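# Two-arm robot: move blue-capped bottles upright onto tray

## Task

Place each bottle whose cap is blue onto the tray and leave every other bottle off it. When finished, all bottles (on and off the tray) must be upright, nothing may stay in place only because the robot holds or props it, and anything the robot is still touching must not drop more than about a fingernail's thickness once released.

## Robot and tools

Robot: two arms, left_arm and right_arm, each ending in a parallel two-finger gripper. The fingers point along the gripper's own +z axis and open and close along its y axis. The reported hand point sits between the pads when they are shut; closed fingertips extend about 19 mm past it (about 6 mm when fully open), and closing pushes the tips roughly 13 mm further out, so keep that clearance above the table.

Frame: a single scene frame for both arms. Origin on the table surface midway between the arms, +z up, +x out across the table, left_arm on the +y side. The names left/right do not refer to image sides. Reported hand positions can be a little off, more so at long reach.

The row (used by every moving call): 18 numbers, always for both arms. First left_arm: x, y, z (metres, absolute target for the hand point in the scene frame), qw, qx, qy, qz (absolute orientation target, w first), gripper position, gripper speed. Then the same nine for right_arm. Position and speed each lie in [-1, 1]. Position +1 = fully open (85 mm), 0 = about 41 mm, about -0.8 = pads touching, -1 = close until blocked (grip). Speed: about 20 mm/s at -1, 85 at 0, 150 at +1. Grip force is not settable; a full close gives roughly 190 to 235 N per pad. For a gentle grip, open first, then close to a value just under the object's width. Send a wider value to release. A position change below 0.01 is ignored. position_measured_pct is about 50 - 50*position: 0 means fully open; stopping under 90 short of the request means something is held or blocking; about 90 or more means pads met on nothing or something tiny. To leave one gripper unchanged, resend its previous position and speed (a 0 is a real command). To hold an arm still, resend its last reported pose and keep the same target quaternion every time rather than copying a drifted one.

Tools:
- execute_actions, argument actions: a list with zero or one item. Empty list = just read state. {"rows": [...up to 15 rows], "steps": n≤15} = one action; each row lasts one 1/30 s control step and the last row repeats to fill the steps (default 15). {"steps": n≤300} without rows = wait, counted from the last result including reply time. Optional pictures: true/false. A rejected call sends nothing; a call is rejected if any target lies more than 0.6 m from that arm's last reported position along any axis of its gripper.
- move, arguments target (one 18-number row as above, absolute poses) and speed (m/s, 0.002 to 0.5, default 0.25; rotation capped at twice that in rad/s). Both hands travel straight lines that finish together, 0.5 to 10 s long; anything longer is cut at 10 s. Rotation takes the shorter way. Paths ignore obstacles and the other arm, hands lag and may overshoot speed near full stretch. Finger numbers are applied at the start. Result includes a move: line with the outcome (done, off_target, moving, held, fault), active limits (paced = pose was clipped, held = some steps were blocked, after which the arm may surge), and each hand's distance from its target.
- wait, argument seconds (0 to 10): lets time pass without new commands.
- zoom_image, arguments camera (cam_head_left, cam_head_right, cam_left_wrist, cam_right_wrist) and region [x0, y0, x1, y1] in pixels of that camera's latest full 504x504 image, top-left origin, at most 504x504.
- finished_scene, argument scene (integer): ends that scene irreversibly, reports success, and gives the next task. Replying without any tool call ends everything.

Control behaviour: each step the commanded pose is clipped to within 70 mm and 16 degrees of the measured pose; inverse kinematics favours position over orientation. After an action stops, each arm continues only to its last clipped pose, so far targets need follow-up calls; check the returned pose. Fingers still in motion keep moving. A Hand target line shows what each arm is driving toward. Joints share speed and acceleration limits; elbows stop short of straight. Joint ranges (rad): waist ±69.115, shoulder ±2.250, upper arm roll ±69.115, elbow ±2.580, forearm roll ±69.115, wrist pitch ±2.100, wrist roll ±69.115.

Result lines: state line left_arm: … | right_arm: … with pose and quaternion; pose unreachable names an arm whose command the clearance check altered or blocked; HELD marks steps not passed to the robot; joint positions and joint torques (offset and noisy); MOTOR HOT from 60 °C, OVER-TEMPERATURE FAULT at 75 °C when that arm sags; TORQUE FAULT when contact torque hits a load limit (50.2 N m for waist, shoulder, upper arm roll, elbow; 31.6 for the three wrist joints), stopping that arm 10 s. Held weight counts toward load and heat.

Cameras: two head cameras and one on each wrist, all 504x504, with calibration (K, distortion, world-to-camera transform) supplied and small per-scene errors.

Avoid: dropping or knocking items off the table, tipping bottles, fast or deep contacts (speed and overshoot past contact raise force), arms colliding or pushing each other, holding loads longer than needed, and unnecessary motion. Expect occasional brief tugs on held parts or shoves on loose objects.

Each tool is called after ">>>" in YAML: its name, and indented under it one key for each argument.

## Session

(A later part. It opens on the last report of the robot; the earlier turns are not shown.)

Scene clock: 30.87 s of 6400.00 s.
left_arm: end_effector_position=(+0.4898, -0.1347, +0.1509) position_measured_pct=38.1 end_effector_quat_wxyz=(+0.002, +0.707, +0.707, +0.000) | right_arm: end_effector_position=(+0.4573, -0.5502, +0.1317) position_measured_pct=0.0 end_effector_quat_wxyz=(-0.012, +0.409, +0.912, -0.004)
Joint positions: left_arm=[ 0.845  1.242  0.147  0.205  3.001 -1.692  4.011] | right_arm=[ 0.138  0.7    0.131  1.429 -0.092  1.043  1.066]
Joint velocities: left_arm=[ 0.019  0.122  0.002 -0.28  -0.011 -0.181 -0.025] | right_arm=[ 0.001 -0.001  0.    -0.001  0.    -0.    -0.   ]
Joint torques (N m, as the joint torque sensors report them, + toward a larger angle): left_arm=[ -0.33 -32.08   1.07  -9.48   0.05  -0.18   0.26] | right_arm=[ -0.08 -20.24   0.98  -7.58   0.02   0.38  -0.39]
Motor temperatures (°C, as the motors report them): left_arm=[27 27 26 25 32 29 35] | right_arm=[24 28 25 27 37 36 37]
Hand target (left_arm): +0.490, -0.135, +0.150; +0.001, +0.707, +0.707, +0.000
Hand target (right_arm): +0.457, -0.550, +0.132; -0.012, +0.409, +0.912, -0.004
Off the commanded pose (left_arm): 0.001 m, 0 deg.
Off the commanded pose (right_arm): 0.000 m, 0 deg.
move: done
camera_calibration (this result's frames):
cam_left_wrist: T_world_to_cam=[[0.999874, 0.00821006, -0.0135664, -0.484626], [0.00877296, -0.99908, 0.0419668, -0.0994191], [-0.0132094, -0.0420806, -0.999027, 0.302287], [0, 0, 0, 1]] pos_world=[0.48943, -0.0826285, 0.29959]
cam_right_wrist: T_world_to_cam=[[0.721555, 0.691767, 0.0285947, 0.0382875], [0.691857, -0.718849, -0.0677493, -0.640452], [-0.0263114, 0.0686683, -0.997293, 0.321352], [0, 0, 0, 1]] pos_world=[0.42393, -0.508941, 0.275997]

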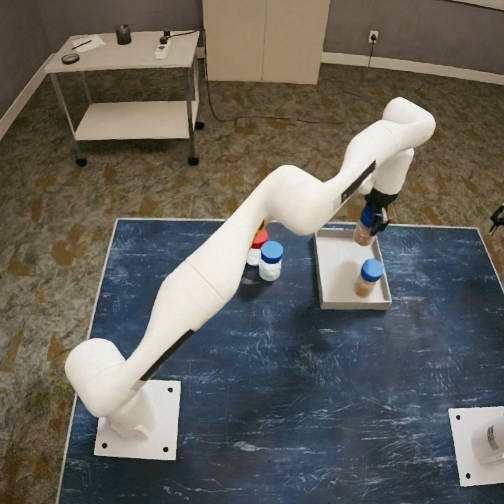

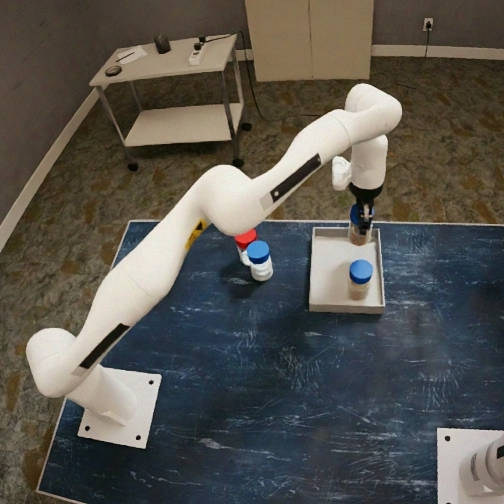

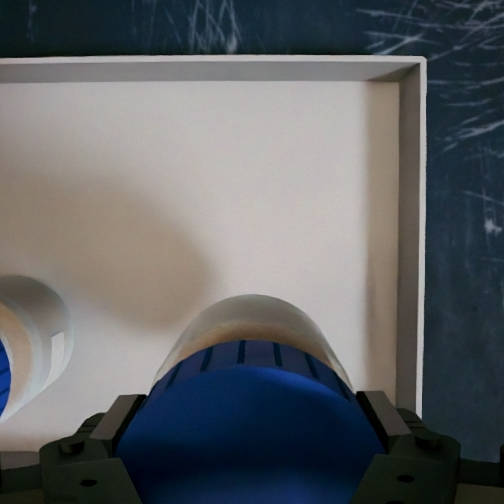

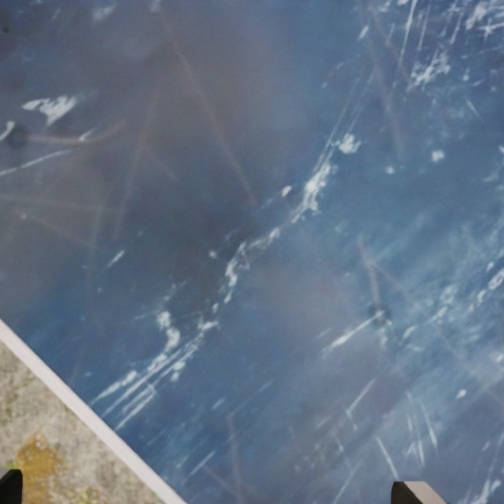

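>>> move:
  target: [0.49,-0.065,0.12,0,0.7071,0.7071,0,-1,0,0.4573,-0.5502,0.1317,-0.012,0.409,0.912,-0.004,1,0]
  speed: 0.1

>>> move:
  target: [0.49,-0.065,0.074,0,0.7071,0.7071,0,-1,0,0.4573,-0.5502,0.1317,-0.012,0.409,0.912,-0.004,1,0]
  speed: 0.04

>>> move:
  target: [0.49,-0.065,0.075,0,0.7071,0.7071,0,1,0,0.4573,-0.5502,0.1317,-0.012,0.409,0.912,-0.004,1,0]

>>> move:
  target: [0.49,-0.065,0.17,0,0.7071,0.7071,0,1,0,0.4573,-0.5502,0.1317,-0.012,0.409,0.912,-0.004,1,0]

>>> move:
  target: [0.429,0.117,0.17,0,0.944,0.330,0,1,0,0.4573,-0.5502,0.1317,-0.012,0.409,0.912,-0.004,1,0]
  speed: 0.3

Scene clock: 33.27 s of 6400.00 s.
left_arm: end_effector_position=(+0.4897, -0.0649, +0.1191) position_measured_pct=38.1 end_effector_quat_wxyz=(-0.001, +0.707, +0.707, -0.000) | right_arm: end_effector_position=(+0.4573, -0.5502, +0.1317) position_measured_pct=0.0 end_effector_quat_wxyz=(-0.012, +0.409, +0.912, -0.004)
Joint positions: left_arm=[ 0.739  1.007  0.14   0.829  3.02  -1.313  3.981] | right_arm=[ 0.138  0.7    0.131  1.429 -0.092  1.043  1.066]
Joint velocities: left_arm=[-0.004 -0.014 -0.     0.01   0.001  0.007 -0.001] | right_arm=[ 0.001 -0.    -0.001 -0.    -0.     0.     0.   ]
Joint torques (N m, as the joint torque sensors report them, + toward a larger angle): left_arm=[  0.4  -29.15   1.12  -9.1    0.15  -0.15  -0.27] | right_arm=[  0.04 -20.35   1.09  -7.61   0.06   0.39  -0.41]
Motor temperatures (°C, as the motors report them): left_arm=[27 27 26 25 32 29 35] | right_arm=[24 28 25 27 37 36 37]
Hand target (left_arm): +0.490, -0.065, +0.120; -0.000, +0.707, +0.707, -0.000
Hand target (right_arm): +0.457, -0.550, +0.132; -0.012, +0.409, +0.912, -0.004
Off the commanded pose (left_arm): 0.001 m, 0 deg.
Off the commanded pose (right_arm): 0.000 m, 0 deg.
move: done
camera_calibration (this result's frames):
cam_left_wrist: T_world_to_cam=[[0.999803, 0.00790669, -0.0182141, -0.484989], [0.00859253, -0.999245, 0.0378893, -0.027783], [-0.0179008, -0.0380384, -0.999116, 0.276102], [0, 0, 0, 1]] pos_world=[0.490074, -0.0134249, 0.268077]
cam_right_wrist: T_world_to_cam=[[0.721555, 0.691767, 0.0285947, 0.0382875], [0.691857, -0.718849, -0.0677494, -0.640452], [-0.0263115, 0.0686683, -0.997293, 0.321352], [0, 0, 0, 1]] pos_world=[0.42393, -0.508941, 0.275997]

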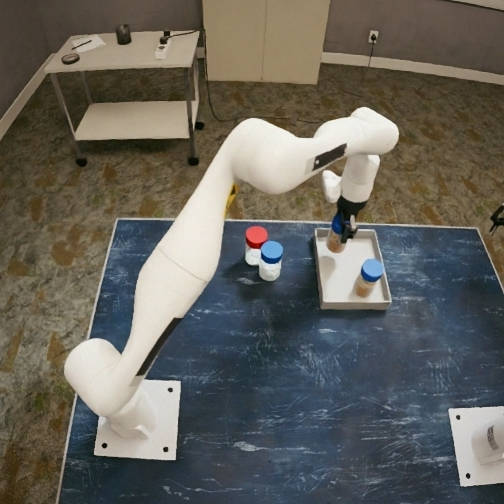

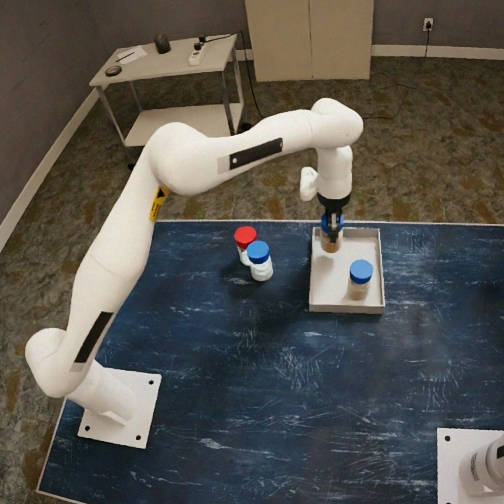

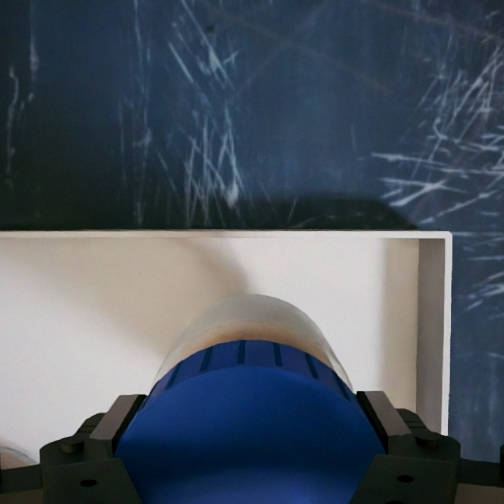

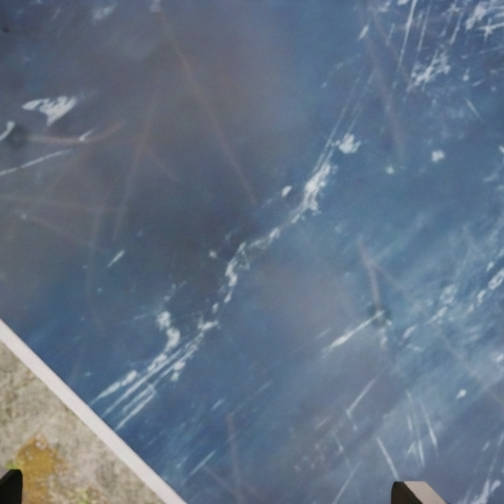

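Scene clock: 34.67 s of 6400.00 s.
left_arm: end_effector_position=(+0.4900, -0.0650, +0.0743) position_measured_pct=38.1 end_effector_quat_wxyz=(+0.000, +0.707, +0.707, -0.000) | right_arm: end_effector_position=(+0.4573, -0.5502, +0.1317) position_measured_pct=0.0 end_effector_quat_wxyz=(-0.012, +0.409, +0.912, -0.004)
Joint positions: left_arm=[ 0.738  1.05   0.134  0.885  3.018 -1.213  3.985] | right_arm=[ 0.138  0.7    0.131  1.429 -0.092  1.043  1.066]
Joint velocities: left_arm=[-0.    -0.001  0.     0.     0.     0.002 -0.   ] | right_arm=[ 0.001 -0.     0.001 -0.001  0.     0.     0.   ]
Joint torques (N m, as the joint torque sensors report them, + toward a larger angle): left_arm=[  0.22 -29.13   1.15  -9.    -0.08  -0.24  -0.03] | right_arm=[  0.   -20.28   1.04  -7.65   0.1    0.37  -0.35]
Motor temperatures (°C, as the motors report them): left_arm=[27 27 26 25 32 29 35] | right_arm=[24 28 25 27 37 36 37]
Hand target (left_arm): +0.490, -0.065, +0.074; -0.000, +0.707, +0.707, -0.000
Hand target (right_arm): +0.457, -0.550, +0.132; -0.012, +0.409, +0.912, -0.004
Off the commanded pose (left_arm): 0.000 m, 0 deg.
Off the commanded pose (right_arm): 0.000 m, 0 deg.
move: done
camera_calibration (this result's frames):
cam_left_wrist: T_world_to_cam=[[0.999818, 0.00825952, -0.0172139, -0.486155], [0.00892121, -0.99921, 0.0387239, -0.0263822], [-0.0168804, -0.0388704, -0.999102, 0.230716], [0, 0, 0, 1]] pos_world=[0.490196, -0.013378, 0.223162]
cam_right_wrist: T_world_to_cam=[[0.721555, 0.691767, 0.0285946, 0.0382874], [0.691857, -0.718849, -0.0677495, -0.640452], [-0.0263116, 0.0686683, -0.997293, 0.321352], [0, 0, 0, 1]] pos_world=[0.42393, -0.508941, 0.275997]

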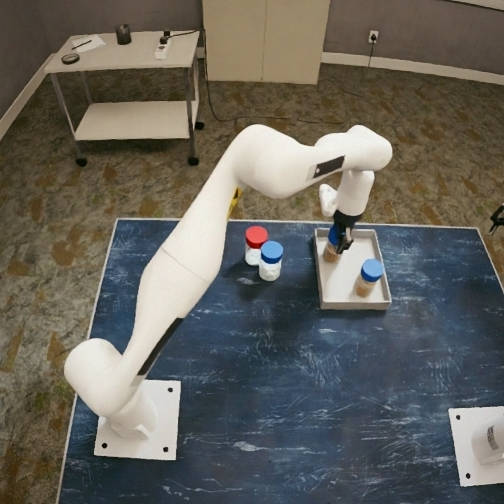

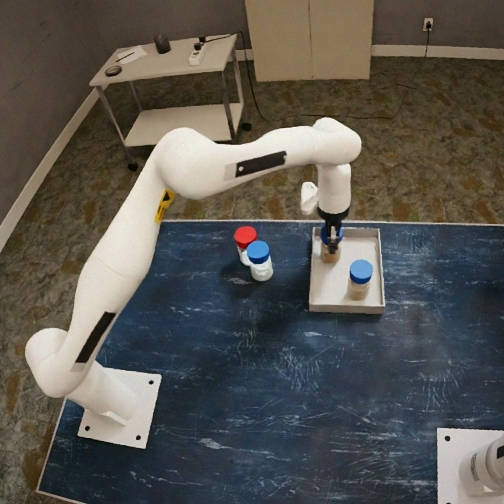

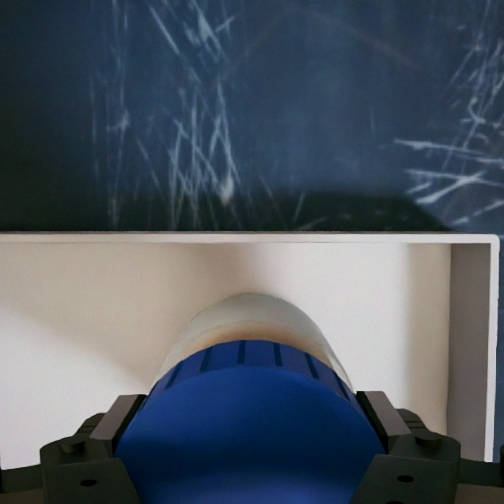

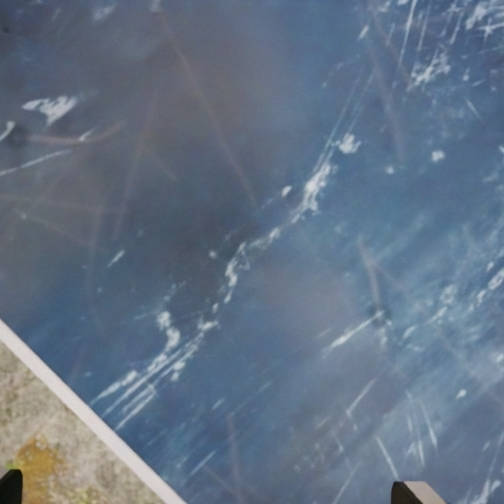

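Scene clock: 35.47 s of 6400.00 s.
left_arm: end_effector_position=(+0.4900, -0.0650, +0.0750) position_measured_pct=0.0 end_effector_quat_wxyz=(+0.000, +0.707, +0.707, +0.000) | right_arm: end_effector_position=(+0.4573, -0.5502, +0.1317) position_measured_pct=0.0 end_effector_quat_wxyz=(-0.012, +0.409, +0.912, -0.004)
Joint positions: left_arm=[ 0.738  1.049  0.134  0.884  3.018 -1.214  3.985] | right_arm=[ 0.138  0.7    0.131  1.429 -0.092  1.043  1.066]
Joint velocities: left_arm=[ 0.     0.    -0.     0.001  0.    -0.    -0.   ] | right_arm=[-0.001  0.     0.001 -0.001  0.    -0.     0.   ]
Joint torques (N m, as the joint torque sensors report them, + toward a larger angle): left_arm=[  0.05 -27.39   0.84  -7.97  -0.12   0.19   0.06] | right_arm=[  0.03 -20.26   1.08  -7.52   0.13   0.4   -0.34]
Motor temperatures (°C, as the motors report them): left_arm=[27 27 26 25 32 29 35] | right_arm=[24 28 25 27 37 36 37]
Hand target (left_arm): +0.490, -0.065, +0.075; +0.000, +0.707, +0.707, +0.000
Hand target (right_arm): +0.457, -0.550, +0.132; -0.012, +0.409, +0.912, -0.004
Off the commanded pose (left_arm): 0.000 m, 0 deg.
Off the commanded pose (right_arm): 0.000 m, 0 deg.
move: done
camera_calibration (this result's frames):
cam_left_wrist: T_world_to_cam=[[0.999818, 0.00826362, -0.0172211, -0.486152], [0.00892534, -0.999211, 0.0387093, -0.0264336], [-0.0168877, -0.038856, -0.999102, 0.231453], [0, 0, 0, 1]] pos_world=[0.490208, -0.0134021, 0.223896]
cam_right_wrist: T_world_to_cam=[[0.721555, 0.691767, 0.0285947, 0.0382874], [0.691857, -0.718849, -0.0677491, -0.640452], [-0.0263113, 0.0686681, -0.997293, 0.321352], [0, 0, 0, 1]] pos_world=[0.42393, -0.508941, 0.275997]

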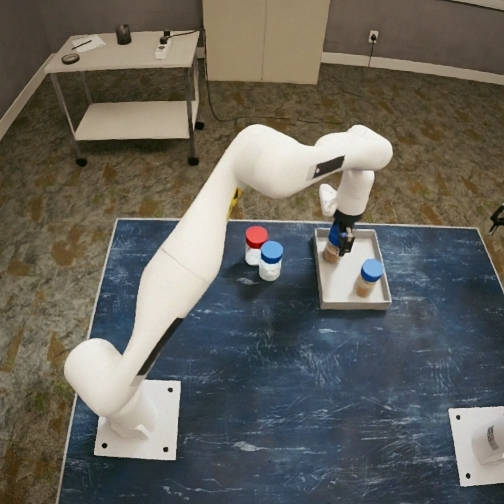

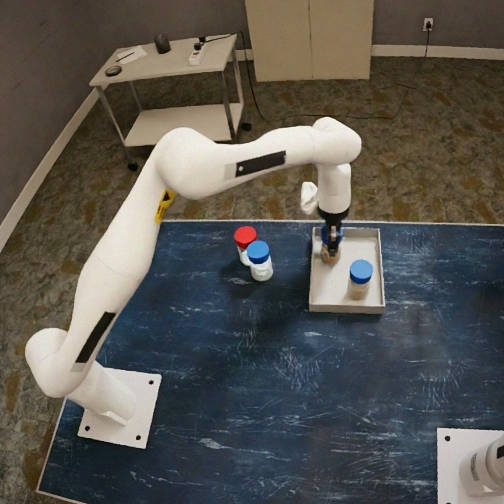

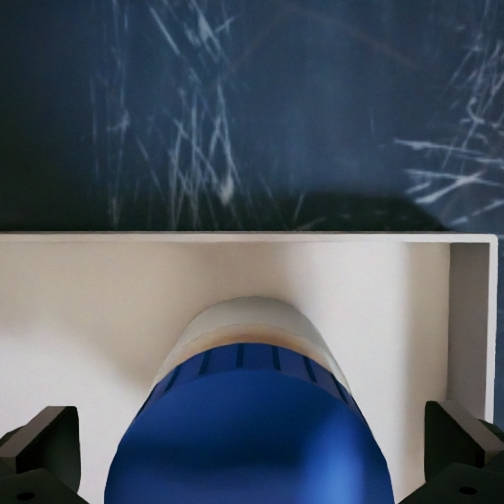

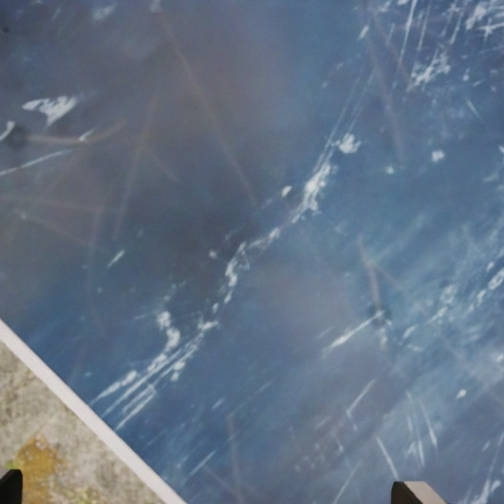

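Scene clock: 36.33 s of 6400.00 s.
left_arm: end_effector_position=(+0.4900, -0.0650, +0.1701) position_measured_pct=0.0 end_effector_quat_wxyz=(+0.000, +0.707, +0.707, +0.000) | right_arm: end_effector_position=(+0.4573, -0.5502, +0.1317) position_measured_pct=0.0 end_effector_quat_wxyz=(-0.012, +0.409, +0.912, -0.004)
Joint positions: left_arm=[ 0.741  0.973  0.145  0.736  3.021 -1.438  3.976] | right_arm=[ 0.138  0.7    0.131  1.429 -0.092  1.043  1.066]
Joint velocities: left_arm=[ 0.     0.002  0.    -0.003 -0.    -0.002  0.002] | right_arm=[-0.001  0.     0.001  0.001  0.    -0.    -0.   ]
Joint torques (N m, as the joint torque sensors report them, + toward a larger angle): left_arm=[  0.39 -26.92   1.24  -8.44   0.15   0.33  -0.02] | right_arm=[ -0.03 -20.37   0.94  -7.66   0.07   0.41  -0.3 ]
Motor temperatures (°C, as the motors report them): left_arm=[27 27 26 25 32 29 35] | right_arm=[24 28 25 27 37 36 37]
Hand target (left_arm): +0.490, -0.065, +0.170; +0.000, +0.707, +0.707, +0.000
Hand target (right_arm): +0.457, -0.550, +0.132; -0.012, +0.409, +0.912, -0.004
Off the commanded pose (left_arm): 0.000 m, 0 deg.
Off the commanded pose (right_arm): 0.000 m, 0 deg.
move: done
camera_calibration (this result's frames):
cam_left_wrist: T_world_to_cam=[[0.99982, 0.00832782, -0.0170259, -0.484592], [0.00898358, -0.999206, 0.0388086, -0.030154], [-0.0166892, -0.0389546, -0.999102, 0.326316], [0, 0, 0, 1]] pos_world=[0.490222, -0.013383, 0.318943]
cam_right_wrist: T_world_to_cam=[[0.721555, 0.691767, 0.0285946, 0.0382875], [0.691857, -0.718849, -0.0677494, -0.640452], [-0.0263116, 0.0686683, -0.997293, 0.321352], [0, 0, 0, 1]] pos_world=[0.42393, -0.508941, 0.275997]

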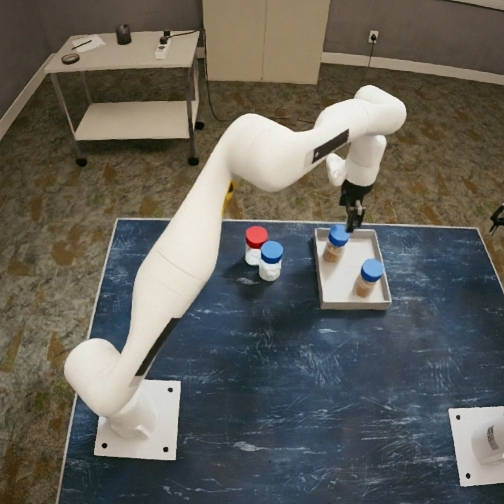

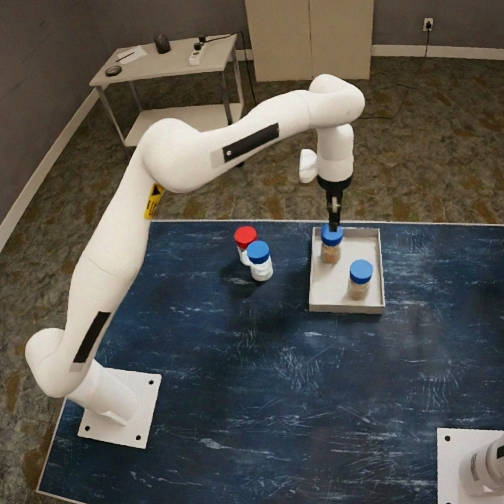

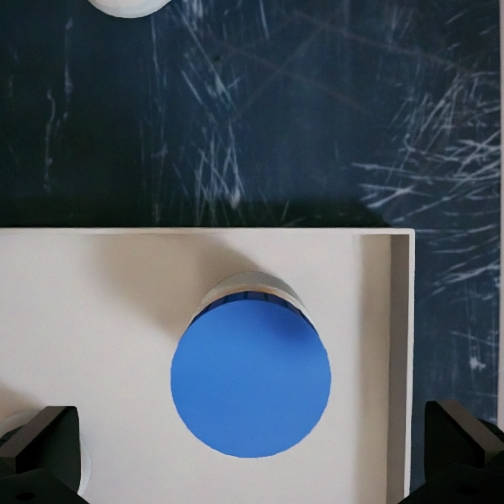

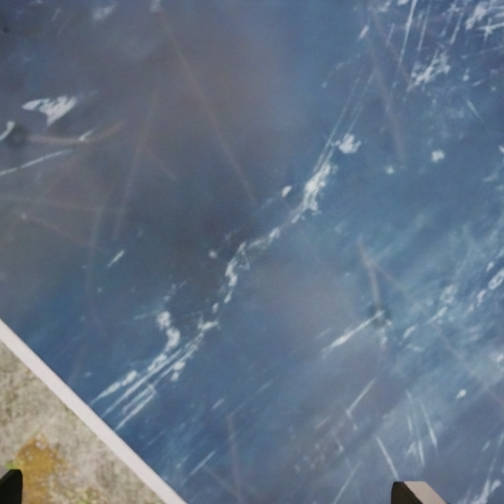

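Scene clock: 38.27 s of 6400.00 s.
left_arm: end_effector_position=(+0.4288, +0.1168, +0.1694) position_measured_pct=0.0 end_effector_quat_wxyz=(-0.000, +0.944, +0.329, -0.000) | right_arm: end_effector_position=(+0.4573, -0.5502, +0.1317) position_measured_pct=0.0 end_effector_quat_wxyz=(-0.012, +0.409, +0.912, -0.004)
Joint positions: left_arm=[ 0.401  0.573  0.335  1.568  2.933 -1.038  3.03 ] | right_arm=[ 0.138  0.7    0.131  1.429 -0.092  1.043  1.066]
Joint velocities: left_arm=[-0.011 -0.009 -0.003  0.004  0.004  0.003 -0.005] | right_arm=[-0.002 -0.001  0.     0.002  0.     0.    -0.   ]
Joint torques (N m, as the joint torque sensors report them, + toward a larger angle): left_arm=[  0.38 -19.54   1.78  -7.57   0.13   0.29  -0.36] | right_arm=[  0.13 -20.28   0.97  -7.54   0.08   0.42  -0.33]
Motor temperatures (°C, as the motors report them): left_arm=[27 28 26 25 32 29 35] | right_arm=[24 28 25 27 37 36 37]
Hand target (left_arm): +0.429, +0.117, +0.170; -0.000, +0.944, +0.330, +0.000
Hand target (right_arm): +0.457, -0.550, +0.132; -0.012, +0.409, +0.912, -0.004
Off the commanded pose (left_arm): 0.001 m, 0 deg.
Off the commanded pose (right_arm): 0.000 m, 0 deg.
move: done
camera_calibration (this result's frames):
cam_left_wrist: T_world_to_cam=[[0.628302, -0.77776, -0.0180574, -0.173558], [-0.776862, -0.628477, 0.038774, 0.445731], [-0.0415055, -0.0103337, -0.999085, 0.339043], [0, 0, 0, 1]] pos_world=[0.46939, 0.148648, 0.318316]
cam_right_wrist: T_world_to_cam=[[0.721555, 0.691767, 0.0285945, 0.0382875], [0.691857, -0.718849, -0.0677493, -0.640452], [-0.0263116, 0.0686682, -0.997293, 0.321352], [0, 0, 0, 1]] pos_world=[0.42393, -0.508941, 0.275997]

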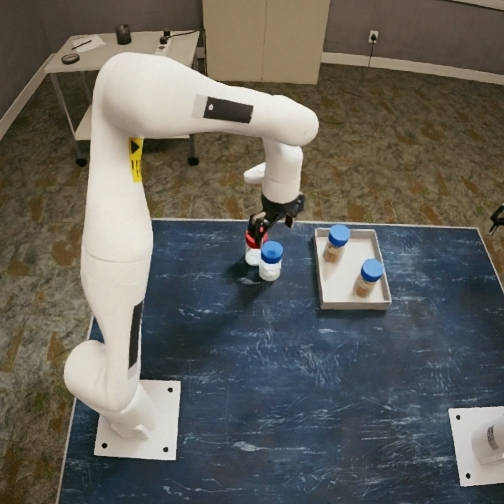

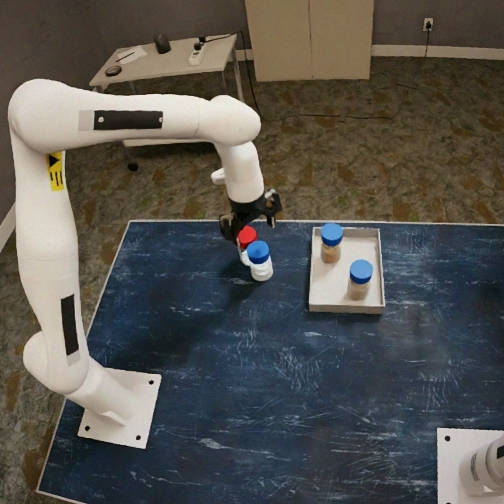

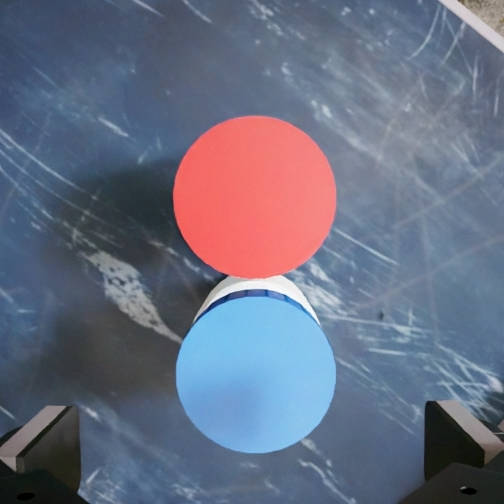

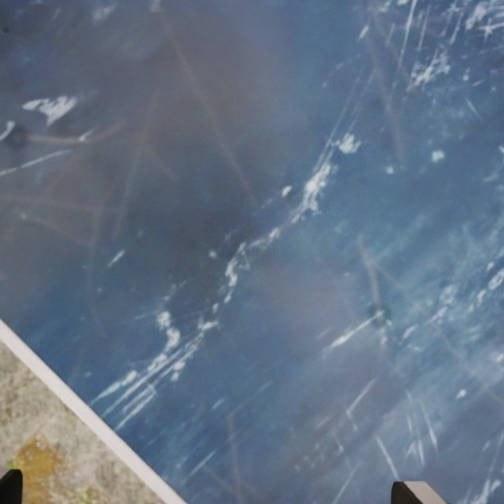

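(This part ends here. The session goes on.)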